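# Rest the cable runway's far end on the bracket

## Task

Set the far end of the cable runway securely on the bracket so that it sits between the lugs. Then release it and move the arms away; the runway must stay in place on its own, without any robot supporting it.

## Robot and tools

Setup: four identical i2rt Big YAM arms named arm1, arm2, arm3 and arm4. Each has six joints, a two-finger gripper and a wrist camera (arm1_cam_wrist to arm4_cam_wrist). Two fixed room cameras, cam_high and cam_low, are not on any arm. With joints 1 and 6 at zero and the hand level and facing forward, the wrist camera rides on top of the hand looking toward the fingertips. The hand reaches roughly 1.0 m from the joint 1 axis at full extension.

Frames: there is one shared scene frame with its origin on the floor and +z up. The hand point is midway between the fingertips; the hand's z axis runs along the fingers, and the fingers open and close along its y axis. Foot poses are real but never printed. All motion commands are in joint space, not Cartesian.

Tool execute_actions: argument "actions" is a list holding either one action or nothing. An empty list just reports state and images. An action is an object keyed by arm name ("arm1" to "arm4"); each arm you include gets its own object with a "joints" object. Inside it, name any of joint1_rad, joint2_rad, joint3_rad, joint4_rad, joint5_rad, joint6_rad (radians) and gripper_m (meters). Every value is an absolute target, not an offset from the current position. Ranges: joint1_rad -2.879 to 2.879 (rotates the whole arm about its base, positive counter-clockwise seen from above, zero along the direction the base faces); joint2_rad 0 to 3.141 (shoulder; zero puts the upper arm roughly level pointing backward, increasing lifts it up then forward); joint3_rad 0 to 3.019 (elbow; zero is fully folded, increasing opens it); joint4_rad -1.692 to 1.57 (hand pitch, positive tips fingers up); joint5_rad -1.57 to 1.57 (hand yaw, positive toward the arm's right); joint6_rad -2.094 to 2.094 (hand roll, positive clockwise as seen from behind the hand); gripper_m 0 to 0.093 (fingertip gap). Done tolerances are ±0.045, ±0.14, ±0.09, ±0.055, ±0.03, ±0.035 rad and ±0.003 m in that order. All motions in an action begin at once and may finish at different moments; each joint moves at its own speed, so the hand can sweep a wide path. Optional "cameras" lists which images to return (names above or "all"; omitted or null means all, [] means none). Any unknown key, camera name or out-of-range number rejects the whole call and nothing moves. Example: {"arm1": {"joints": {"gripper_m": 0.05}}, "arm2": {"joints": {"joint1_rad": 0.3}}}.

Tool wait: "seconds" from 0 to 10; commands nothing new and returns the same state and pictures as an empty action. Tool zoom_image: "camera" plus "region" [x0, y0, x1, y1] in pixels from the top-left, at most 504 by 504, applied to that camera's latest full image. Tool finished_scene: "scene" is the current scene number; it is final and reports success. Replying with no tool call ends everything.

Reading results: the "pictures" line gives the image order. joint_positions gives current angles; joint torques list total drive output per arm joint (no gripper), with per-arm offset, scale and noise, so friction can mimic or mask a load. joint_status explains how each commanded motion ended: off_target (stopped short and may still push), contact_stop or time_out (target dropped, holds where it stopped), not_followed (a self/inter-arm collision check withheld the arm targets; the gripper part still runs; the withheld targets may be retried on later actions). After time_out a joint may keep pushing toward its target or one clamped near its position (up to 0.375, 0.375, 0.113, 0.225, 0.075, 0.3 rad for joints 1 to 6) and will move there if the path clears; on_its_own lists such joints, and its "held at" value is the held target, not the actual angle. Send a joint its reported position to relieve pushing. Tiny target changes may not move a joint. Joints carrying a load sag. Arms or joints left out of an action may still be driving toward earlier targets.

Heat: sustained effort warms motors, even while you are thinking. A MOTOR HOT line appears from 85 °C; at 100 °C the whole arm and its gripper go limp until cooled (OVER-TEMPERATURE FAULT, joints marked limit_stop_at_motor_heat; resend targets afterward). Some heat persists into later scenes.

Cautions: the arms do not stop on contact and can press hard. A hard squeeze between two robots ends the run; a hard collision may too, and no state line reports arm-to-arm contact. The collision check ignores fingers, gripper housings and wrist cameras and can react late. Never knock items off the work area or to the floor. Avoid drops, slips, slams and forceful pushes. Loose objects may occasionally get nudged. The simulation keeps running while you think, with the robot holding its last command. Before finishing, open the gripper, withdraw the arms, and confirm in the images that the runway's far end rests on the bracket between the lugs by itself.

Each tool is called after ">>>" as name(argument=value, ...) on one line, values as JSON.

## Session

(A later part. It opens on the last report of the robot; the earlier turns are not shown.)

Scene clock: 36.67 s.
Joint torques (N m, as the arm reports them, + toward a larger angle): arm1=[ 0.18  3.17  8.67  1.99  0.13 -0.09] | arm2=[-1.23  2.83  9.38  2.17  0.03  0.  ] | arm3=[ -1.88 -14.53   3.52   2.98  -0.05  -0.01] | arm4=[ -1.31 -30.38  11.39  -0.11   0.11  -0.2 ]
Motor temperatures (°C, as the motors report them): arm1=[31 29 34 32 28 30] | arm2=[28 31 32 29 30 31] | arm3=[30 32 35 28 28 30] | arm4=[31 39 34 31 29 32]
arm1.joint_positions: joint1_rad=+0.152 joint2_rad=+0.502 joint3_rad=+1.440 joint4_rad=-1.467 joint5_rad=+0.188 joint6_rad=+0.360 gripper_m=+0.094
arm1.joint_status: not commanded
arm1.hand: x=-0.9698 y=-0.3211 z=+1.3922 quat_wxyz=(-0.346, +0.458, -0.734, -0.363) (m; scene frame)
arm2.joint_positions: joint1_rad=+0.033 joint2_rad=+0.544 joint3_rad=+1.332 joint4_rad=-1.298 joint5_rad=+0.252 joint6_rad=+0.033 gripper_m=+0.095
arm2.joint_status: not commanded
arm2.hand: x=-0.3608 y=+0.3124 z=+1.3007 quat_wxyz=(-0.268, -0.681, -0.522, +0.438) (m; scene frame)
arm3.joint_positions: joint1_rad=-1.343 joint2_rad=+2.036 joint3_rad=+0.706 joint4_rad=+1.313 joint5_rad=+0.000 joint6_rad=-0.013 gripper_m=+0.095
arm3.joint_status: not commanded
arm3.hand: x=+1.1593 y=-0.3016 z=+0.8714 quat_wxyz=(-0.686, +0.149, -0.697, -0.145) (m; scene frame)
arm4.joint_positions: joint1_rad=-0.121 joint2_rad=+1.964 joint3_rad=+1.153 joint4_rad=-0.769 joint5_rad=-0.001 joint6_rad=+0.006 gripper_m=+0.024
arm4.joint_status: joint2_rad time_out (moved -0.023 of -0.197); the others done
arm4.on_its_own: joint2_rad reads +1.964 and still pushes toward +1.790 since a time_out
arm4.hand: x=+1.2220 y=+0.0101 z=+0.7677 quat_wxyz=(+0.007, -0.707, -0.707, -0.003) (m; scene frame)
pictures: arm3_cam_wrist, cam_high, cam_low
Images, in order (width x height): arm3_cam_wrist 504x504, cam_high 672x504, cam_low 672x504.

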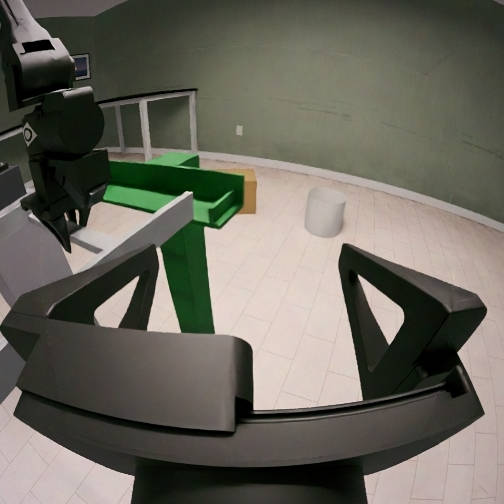

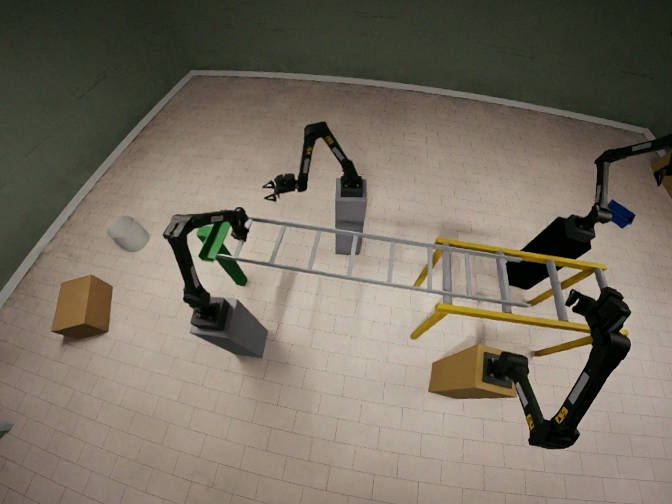

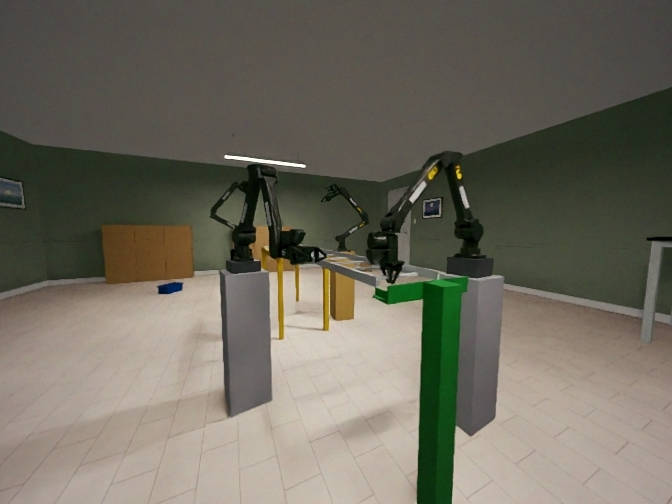

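>>> execute_actions(actions=[{"arm4":{"joints":{"joint1_rad":-0.005,"joint6_rad":0.11}}}], cameras=["arm3_cam_wrist","cam_high","cam_low"])

>>> zoom_image(camera="arm3_cam_wrist", region=[80, 130, 280, 270])

>>> zoom_image(camera="cam_high", region=[170, 190, 290, 280])

>>> zoom_image(camera="cam_low", region=[340, 240, 480, 320])

Scene clock: 40.20 s.
Joint torques (N m, as the arm reports them, + toward a larger angle): arm1=[ 0.17  3.17  8.66  1.98  0.13 -0.09] | arm2=[-1.2   2.79  9.38  2.19  0.03  0.  ] | arm3=[ -1.2  -14.61   3.73   2.88  -0.07   0.  ] | arm4=[ -1.01 -29.87  11.48  -0.25   0.15  -0.17]
Motor temperatures (°C, as the motors report them): arm1=[31 29 34 32 28 30] | arm2=[28 31 33 29 30 31] | arm3=[30 32 35 28 28 30] | arm4=[31 40 34 31 29 32]
arm1.joint_positions: joint1_rad=+0.152 joint2_rad=+0.502 joint3_rad=+1.440 joint4_rad=-1.467 joint5_rad=+0.188 joint6_rad=+0.360 gripper_m=+0.094
arm1.joint_status: not commanded
arm1.hand: x=-0.9698 y=-0.3211 z=+1.3922 quat_wxyz=(-0.346, +0.458, -0.734, -0.363) (m; scene frame)
arm2.joint_positions: joint1_rad=+0.033 joint2_rad=+0.544 joint3_rad=+1.332 joint4_rad=-1.298 joint5_rad=+0.252 joint6_rad=+0.033 gripper_m=+0.095
arm2.joint_status: not commanded
arm2.hand: x=-0.3608 y=+0.3124 z=+1.3007 quat_wxyz=(-0.268, -0.681, -0.522, +0.438) (m; scene frame)
arm3.joint_positions: joint1_rad=-1.343 joint2_rad=+2.036 joint3_rad=+0.706 joint4_rad=+1.313 joint5_rad=+0.000 joint6_rad=-0.013 gripper_m=+0.095
arm3.joint_status: not commanded
arm3.hand: x=+1.1593 y=-0.3016 z=+0.8714 quat_wxyz=(-0.686, +0.149, -0.697, -0.145) (m; scene frame)
arm4.joint_positions: joint1_rad=+0.007 joint2_rad=+1.964 joint3_rad=+1.152 joint4_rad=-0.768 joint5_rad=-0.002 joint6_rad=+0.132 gripper_m=+0.024
arm4.joint_status: all done
arm4.on_its_own: joint2_rad reads +1.964 and still pushes toward +1.790 since a time_out
arm4.hand: x=+1.2846 y=+0.0144 z=+0.7671 quat_wxyz=(+0.007, -0.707, -0.708, -0.002) (m; scene frame)
pictures: arm3_cam_wrist, cam_high, cam_low
Images, in order (width x height): arm3_cam_wrist 504x504, cam_high 672x504, cam_low 672x504.

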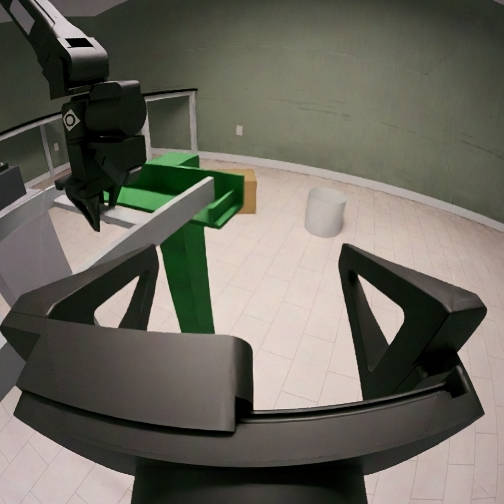

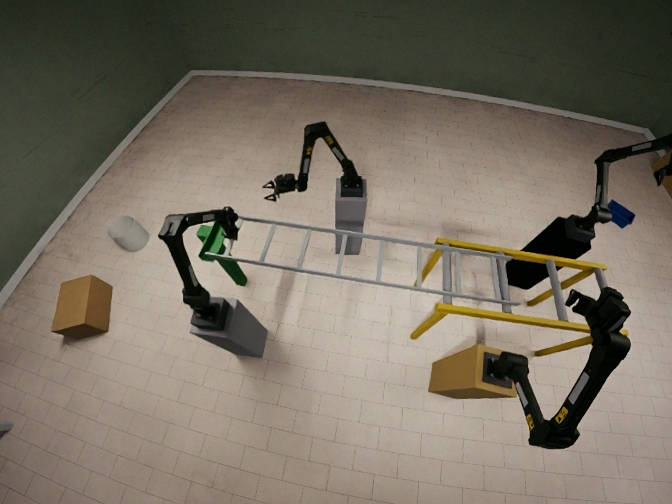

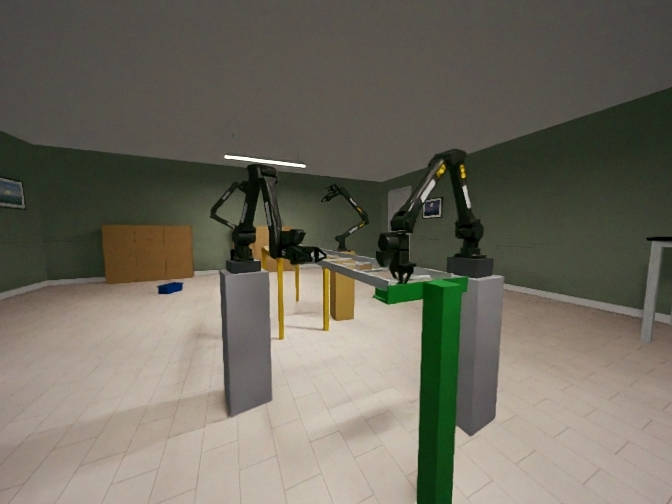

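Region (80, 130, 280, 270) of arm3_cam_wrist's 504x504 image, scaled by 2.520, with more detail than that image has; it fills the top 353 rows of this view, and the rest is white.

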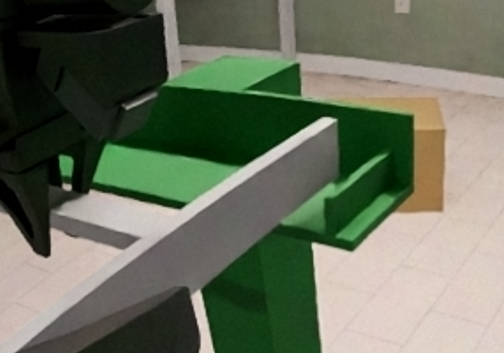

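Region (170, 190, 290, 280) of cam_high's 672x504 image, scaled by 4.200, with more detail than that image has; it fills the top 378 rows of this view, and the rest is white.

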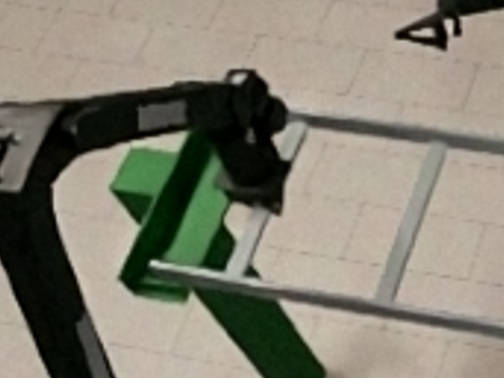

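Region (340, 240, 480, 320) of cam_low's 672x504 image, scaled by 3.600, with more detail than that image has; it fills the top 288 rows of this view, and the rest is white.

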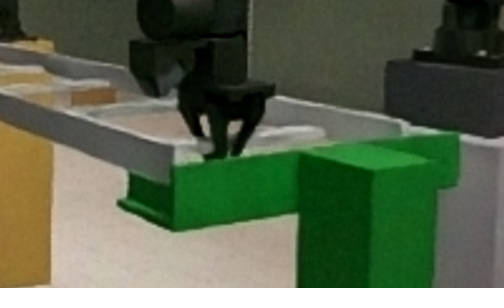

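>>> execute_actions(actions=[{"arm4":{"joints":{"joint2_rad":1.88,"joint4_rad":-0.735,"joint1_rad":0.03}}}], cameras=["arm3_cam_wrist","cam_high"])

>>> zoom_image(camera="arm3_cam_wrist", region=[80, 130, 280, 270])

>>> zoom_image(camera="cam_high", region=[180, 210, 250, 270])

Scene clock: 42.97 s.
Joint torques (N m, as the arm reports them, + toward a larger angle): arm1=[ 0.18  3.17  8.67  1.99  0.13 -0.09] | arm2=[-1.17  2.92  9.37  2.18  0.03 -0.01] | arm3=[ -0.89 -13.99   3.7    2.92  -0.04   0.  ] | arm4=[  1.35 -26.1   11.54   0.05  -0.08  -0.2 ]
Motor temperatures (°C, as the motors report them): arm1=[31 29 34 32 28 30] | arm2=[28 31 33 29 30 31] | arm3=[30 32 35 28 28 30] | arm4=[31 40 35 31 29 32]
arm1.joint_positions: joint1_rad=+0.152 joint2_rad=+0.502 joint3_rad=+1.440 joint4_rad=-1.467 joint5_rad=+0.188 joint6_rad=+0.360 gripper_m=+0.094
arm1.joint_status: not commanded
arm1.hand: x=-0.9698 y=-0.3211 z=+1.3922 quat_wxyz=(-0.346, +0.458, -0.734, -0.363) (m; scene frame)
arm2.joint_positions: joint1_rad=+0.033 joint2_rad=+0.544 joint3_rad=+1.332 joint4_rad=-1.298 joint5_rad=+0.252 joint6_rad=+0.033 gripper_m=+0.095
arm2.joint_status: not commanded
arm2.hand: x=-0.3608 y=+0.3124 z=+1.3007 quat_wxyz=(-0.268, -0.681, -0.522, +0.438) (m; scene frame)
arm3.joint_positions: joint1_rad=-1.343 joint2_rad=+2.036 joint3_rad=+0.706 joint4_rad=+1.313 joint5_rad=+0.000 joint6_rad=-0.013 gripper_m=+0.095
arm3.joint_status: not commanded
arm3.hand: x=+1.1593 y=-0.3016 z=+0.8714 quat_wxyz=(-0.686, +0.149, -0.697, -0.145) (m; scene frame)
arm4.joint_positions: joint1_rad=+0.011 joint2_rad=+1.998 joint3_rad=+1.148 joint4_rad=-0.731 joint5_rad=+0.004 joint6_rad=+0.135 gripper_m=+0.024
arm4.joint_status: all done
arm4.hand: x=+1.2855 y=+0.0144 z=+0.7504 quat_wxyz=(+0.009, -0.706, -0.708, +0.000) (m; scene frame)
pictures: arm3_cam_wrist, cam_high
Images, in order (width x height): arm3_cam_wrist 504x504, cam_high 672x504.

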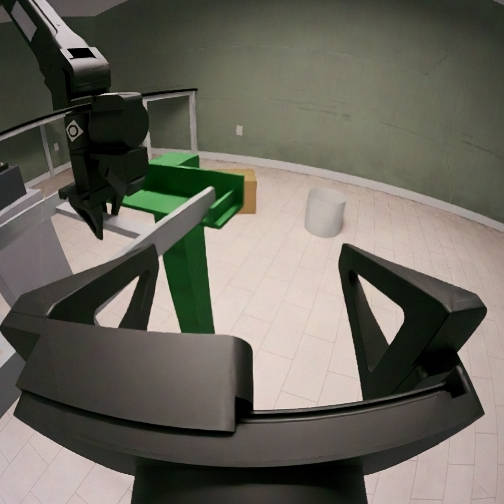

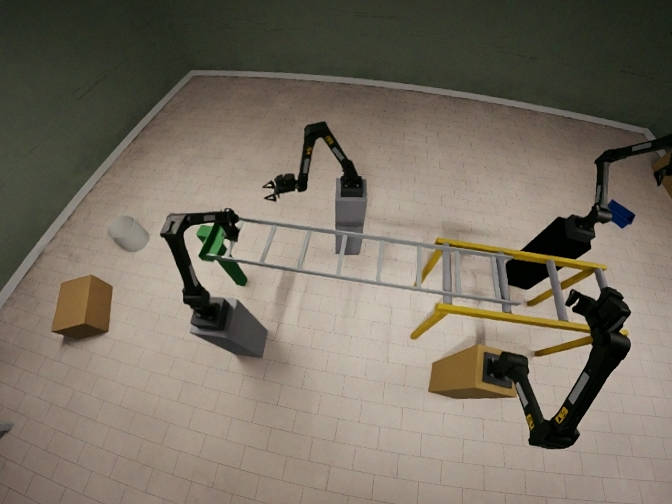

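Region (80, 130, 280, 270) of arm3_cam_wrist's 504x504 image, scaled by 2.520, with more detail than that image has; it fills the top 353 rows of this view, and the rest is white.

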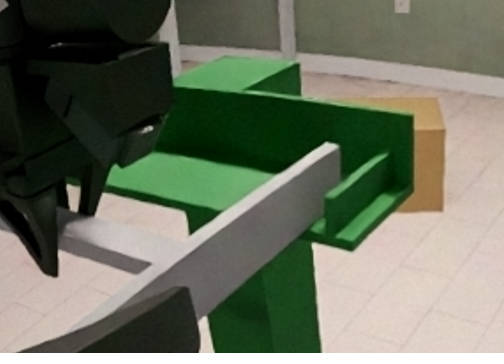

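Region (180, 210, 250, 270) of cam_high's 672x504 image, scaled by 7.200, with more detail than that image has; it fills the top 432 rows of this view, and the rest is white.

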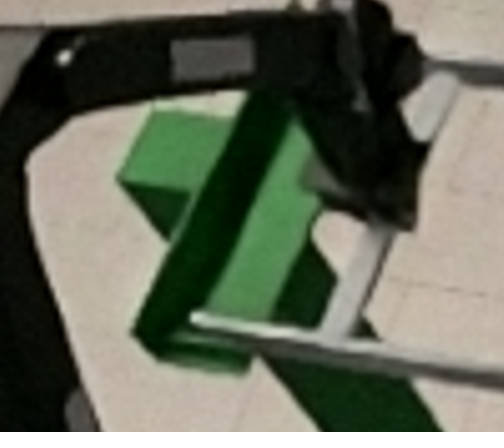

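>>> execute_actions(actions=[{"arm4":{"joints":{"joint1_rad":0.055,"joint6_rad":0.155}}}], cameras=[])

>>> execute_actions(actions=[{"arm4":{"joints":{"joint2_rad":1.98,"joint3_rad":1.17}},"arm3":{"joints":{"joint2_rad":1.5}}}], cameras=["cam_high","cam_low"])

>>> zoom_image(camera="cam_high", region=[180, 210, 250, 270])

Scene clock: 45.73 s.
Joint torques (N m, as the arm reports them, + toward a larger angle): arm1=[ 0.2   3.15  8.67  1.98  0.13 -0.09] | arm2=[-1.19  2.89  9.38  2.19  0.02  0.  ] | arm3=[ -1.49 -14.08   3.91   3.    -0.05   0.02] | arm4=[  1.38 -26.15  11.48   0.07  -0.18  -0.01]
Motor temperatures (°C, as the motors report them): arm1=[31 29 34 32 28 30] | arm2=[28 31 33 29 30 31] | arm3=[30 32 35 28 28 30] | arm4=[31 40 35 31 29 32]
arm1.joint_positions: joint1_rad=+0.152 joint2_rad=+0.502 joint3_rad=+1.440 joint4_rad=-1.467 joint5_rad=+0.188 joint6_rad=+0.360 gripper_m=+0.094
arm1.joint_status: not commanded
arm1.hand: x=-0.9698 y=-0.3211 z=+1.3922 quat_wxyz=(-0.346, +0.458, -0.734, -0.363) (m; scene frame)
arm2.joint_positions: joint1_rad=+0.033 joint2_rad=+0.544 joint3_rad=+1.332 joint4_rad=-1.298 joint5_rad=+0.252 joint6_rad=+0.033 gripper_m=+0.095
arm2.joint_status: not commanded
arm2.hand: x=-0.3608 y=+0.3124 z=+1.3007 quat_wxyz=(-0.268, -0.681, -0.522, +0.438) (m; scene frame)
arm3.joint_positions: joint1_rad=-1.343 joint2_rad=+2.036 joint3_rad=+0.706 joint4_rad=+1.313 joint5_rad=+0.000 joint6_rad=-0.013 gripper_m=+0.095
arm3.joint_status: not commanded
arm3.hand: x=+1.1593 y=-0.3016 z=+0.8714 quat_wxyz=(-0.686, +0.149, -0.697, -0.145) (m; scene frame)
arm4.joint_positions: joint1_rad=+0.035 joint2_rad=+1.998 joint3_rad=+1.148 joint4_rad=-0.731 joint5_rad=+0.007 joint6_rad=+0.159 gripper_m=+0.024
arm4.joint_status: all done
arm4.hand: x=+1.2968 y=+0.0161 z=+0.7503 quat_wxyz=(+0.010, -0.706, -0.708, +0.001) (m; scene frame)
pictures: none
No camera images: the call's "cameras" was empty. Leave "cameras" out to get every camera's image.

Scene clock: 46.97 s.
Joint torques (N m, as the arm reports them, + toward a larger angle): arm1=[ 0.16  3.19  8.66  1.99  0.13 -0.09] | arm2=[-1.21  2.7   9.4   2.2   0.03 -0.01] | arm3=[-1.77 -8.69  7.8   1.86 -0.04 -0.02] | arm4=[  1.41 -18.58   8.81   0.2   -0.19  -0.02]
Motor temperatures (°C, as the motors report them): arm1=[31 29 34 32 28 30] | arm2=[28 31 33 29 30 31] | arm3=[30 32 35 28 28 30] | arm4=[31 40 35 31 29 32]
arm1.joint_positions: joint1_rad=+0.152 joint2_rad=+0.502 joint3_rad=+1.440 joint4_rad=-1.467 joint5_rad=+0.188 joint6_rad=+0.360 gripper_m=+0.094
arm1.joint_status: not commanded
arm1.hand: x=-0.9698 y=-0.3211 z=+1.3922 quat_wxyz=(-0.346, +0.458, -0.734, -0.363) (m; scene frame)
arm2.joint_positions: joint1_rad=+0.033 joint2_rad=+0.544 joint3_rad=+1.332 joint4_rad=-1.298 joint5_rad=+0.252 joint6_rad=+0.033 gripper_m=+0.095
arm2.joint_status: not commanded
arm2.hand: x=-0.3608 y=+0.3124 z=+1.3007 quat_wxyz=(-0.268, -0.681, -0.522, +0.438) (m; scene frame)
arm3.joint_positions: joint1_rad=-1.343 joint2_rad=+1.479 joint3_rad=+0.704 joint4_rad=+1.327 joint5_rad=+0.000 joint6_rad=-0.013 gripper_m=+0.095
arm3.joint_status: all done
arm3.hand: x=+1.1131 y=-0.3258 z=+1.1834 quat_wxyz=(-0.854, +0.100, -0.478, -0.178) (m; scene frame)
arm4.joint_positions: joint1_rad=+0.035 joint2_rad=+2.001 joint3_rad=+1.148 joint4_rad=-0.731 joint5_rad=+0.007 joint6_rad=+0.160 gripper_m=+0.024
arm4.joint_status: all done
arm4.hand: x=+1.2967 y=+0.0170 z=+0.7488 quat_wxyz=(+0.011, -0.706, -0.708, +0.000) (m; scene frame)
pictures: cam_high, cam_low
Images, in order (width x height): cam_high 672x504, cam_low 672x504.

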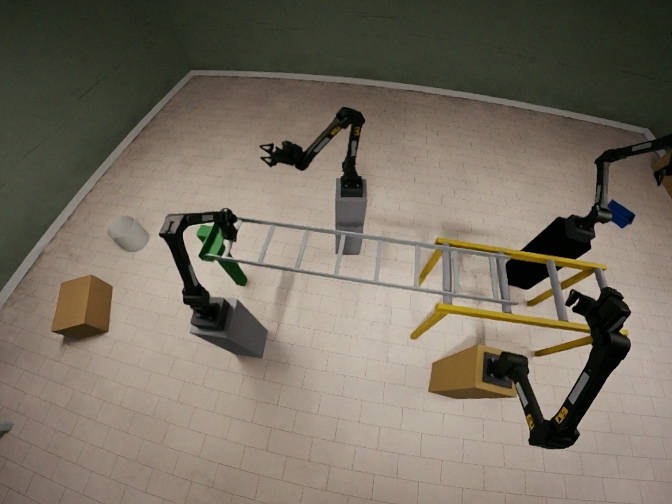

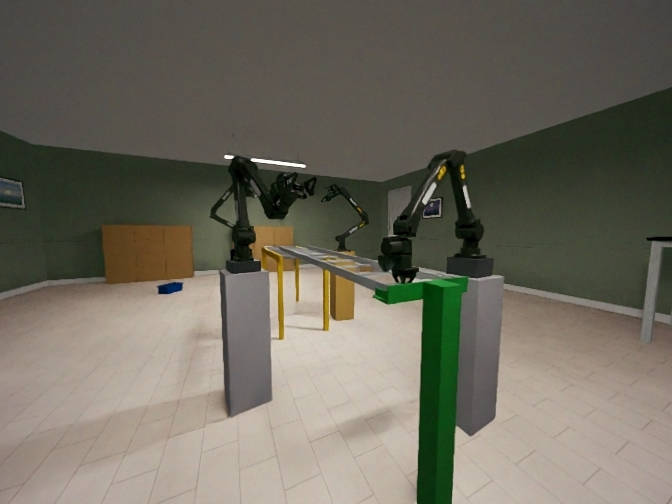

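Region (180, 210, 250, 270) of cam_high's 672x504 image, scaled by 7.200, with more detail than that image has; it fills the top 432 rows of this view, and the rest is white.

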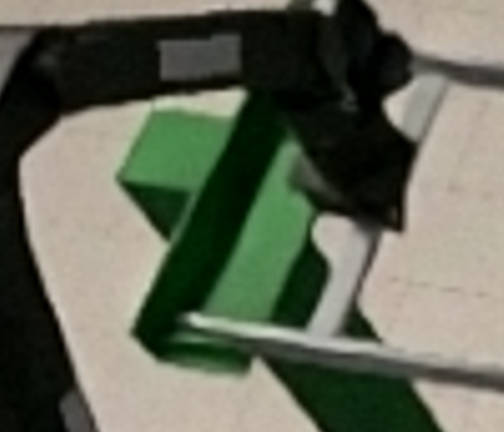

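>>> execute_actions(actions=[{"arm4":{"joints":{"gripper_m":0.045,"joint1_rad":0.035}},"arm3":{"joints":{"joint1_rad":-1.6}}}], cameras=[])

>>> execute_actions(actions=[{"arm4":{"joints":{"joint2_rad":1.1,"joint4_rad":-1.1}}}], cameras=["arm4_cam_wrist","cam_high","cam_low"])

>>> zoom_image(camera="cam_high", region=[180, 200, 270, 275])

Scene clock: 49.50 s.
Joint torques (N m, as the arm reports them, + toward a larger angle): arm1=[ 0.19  3.17  8.65  1.98  0.13 -0.09] | arm2=[-1.09  2.94  9.38  2.17  0.03  0.  ] | arm3=[-0.33 -9.44  7.82  2.02 -0.09  0.  ] | arm4=[ -0.23 -18.38   8.92   0.13  -0.05  -0.03]
Motor temperatures (°C, as the motors report them): arm1=[31 29 34 32 28 30] | arm2=[28 31 33 29 30 31] | arm3=[30 32 35 28 28 30] | arm4=[31 39 35 31 29 32]
arm1.joint_positions: joint1_rad=+0.152 joint2_rad=+0.502 joint3_rad=+1.440 joint4_rad=-1.467 joint5_rad=+0.188 joint6_rad=+0.360 gripper_m=+0.094
arm1.joint_status: not commanded
arm1.hand: x=-0.9698 y=-0.3211 z=+1.3922 quat_wxyz=(-0.346, +0.458, -0.734, -0.363) (m; scene frame)
arm2.joint_positions: joint1_rad=+0.033 joint2_rad=+0.544 joint3_rad=+1.332 joint4_rad=-1.298 joint5_rad=+0.252 joint6_rad=+0.033 gripper_m=+0.095
arm2.joint_status: not commanded
arm2.hand: x=-0.3608 y=+0.3124 z=+1.3007 quat_wxyz=(-0.268, -0.681, -0.522, +0.438) (m; scene frame)
arm3.joint_positions: joint1_rad=-1.605 joint2_rad=+1.479 joint3_rad=+0.704 joint4_rad=+1.327 joint5_rad=+0.001 joint6_rad=-0.013 gripper_m=+0.095
arm3.joint_status: all done
arm3.hand: x=+1.1528 y=-0.4610 z=+1.1819 quat_wxyz=(-0.870, +0.036, -0.488, -0.064) (m; scene frame)
arm4.joint_positions: joint1_rad=+0.035 joint2_rad=+1.996 joint3_rad=+1.148 joint4_rad=-0.731 joint5_rad=+0.003 joint6_rad=+0.160 gripper_m=+0.045
arm4.joint_status: all done
arm4.hand: x=+1.2976 y=+0.0158 z=+0.7512 quat_wxyz=(+0.008, -0.706, -0.708, +0.000) (m; scene frame)
pictures: none
No camera images: the call's "cameras" was empty. Leave "cameras" out to get every camera's image.

Scene clock: 51.03 s.
Joint torques (N m, as the arm reports them, + toward a larger angle): arm1=[ 0.2   3.15  8.66  1.99  0.13 -0.09] | arm2=[-1.32  2.85  9.37  2.18  0.02 -0.01] | arm3=[-0.46 -9.4   7.7   1.89 -0.01  0.02] | arm4=[-0.16 -6.78 13.05  0.98 -0.05 -0.04]
Motor temperatures (°C, as the motors report them): arm1=[31 29 34 32 28 30] | arm2=[28 31 33 29 30 31] | arm3=[30 32 36 28 28 30] | arm4=[31 39 35 31 29 32]
arm1.joint_positions: joint1_rad=+0.152 joint2_rad=+0.502 joint3_rad=+1.440 joint4_rad=-1.467 joint5_rad=+0.188 joint6_rad=+0.360 gripper_m=+0.094
arm1.joint_status: not commanded
arm1.hand: x=-0.9698 y=-0.3211 z=+1.3922 quat_wxyz=(-0.346, +0.458, -0.734, -0.363) (m; scene frame)
arm2.joint_positions: joint1_rad=+0.033 joint2_rad=+0.544 joint3_rad=+1.332 joint4_rad=-1.298 joint5_rad=+0.252 joint6_rad=+0.033 gripper_m=+0.095
arm2.joint_status: not commanded
arm2.hand: x=-0.3608 y=+0.3124 z=+1.3007 quat_wxyz=(-0.268, -0.681, -0.522, +0.438) (m; scene frame)
arm3.joint_positions: joint1_rad=-1.605 joint2_rad=+1.479 joint3_rad=+0.704 joint4_rad=+1.327 joint5_rad=+0.001 joint6_rad=-0.013 gripper_m=+0.095
arm3.joint_status: not commanded
arm3.hand: x=+1.1528 y=-0.4610 z=+1.1819 quat_wxyz=(-0.870, +0.036, -0.488, -0.064) (m; scene frame)
arm4.joint_positions: joint1_rad=+0.035 joint2_rad=+1.088 joint3_rad=+1.148 joint4_rad=-1.091 joint5_rad=+0.003 joint6_rad=+0.160 gripper_m=+0.045
arm4.joint_status: all done
arm4.hand: x=+1.2881 y=+0.0902 z=+1.1457 quat_wxyz=(-0.212, -0.681, -0.683, +0.159) (m; scene frame)
pictures: arm4_cam_wrist, cam_high, cam_low
Images, in order (width x height): arm4_cam_wrist 504x504, cam_high 672x504, cam_low 672x504.

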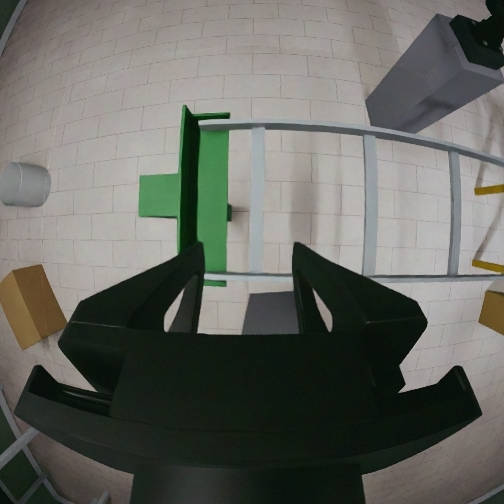

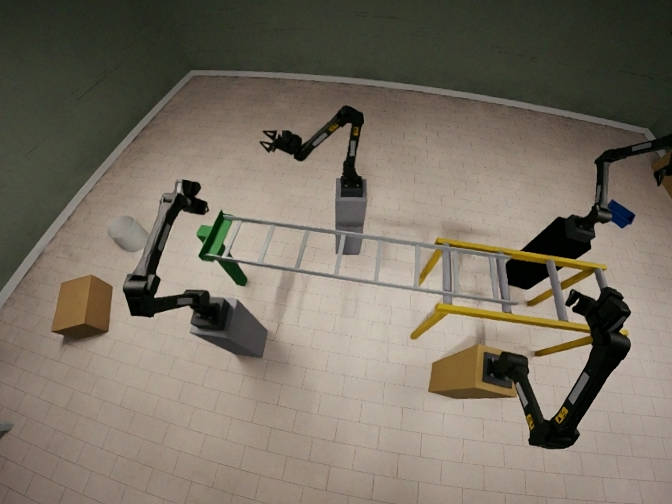

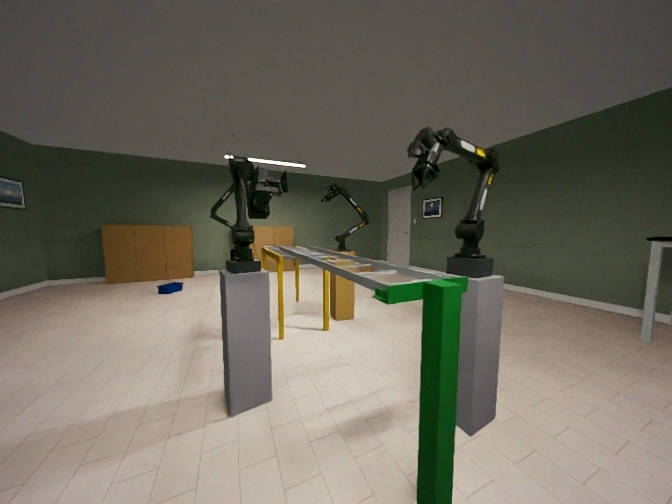

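Region (180, 200, 270, 275) of cam_high's 672x504 image, scaled by 5.600, with more detail than that image has.

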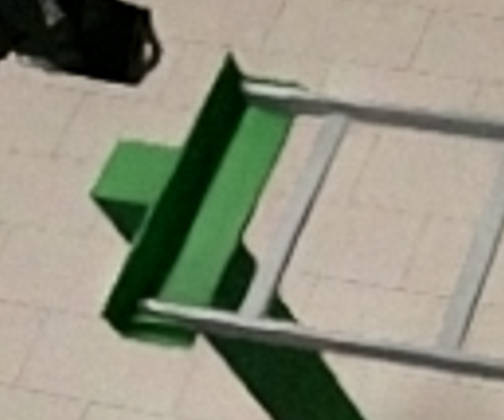

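>>> finished_scene(scene=2)

The scene is finished: the task was done.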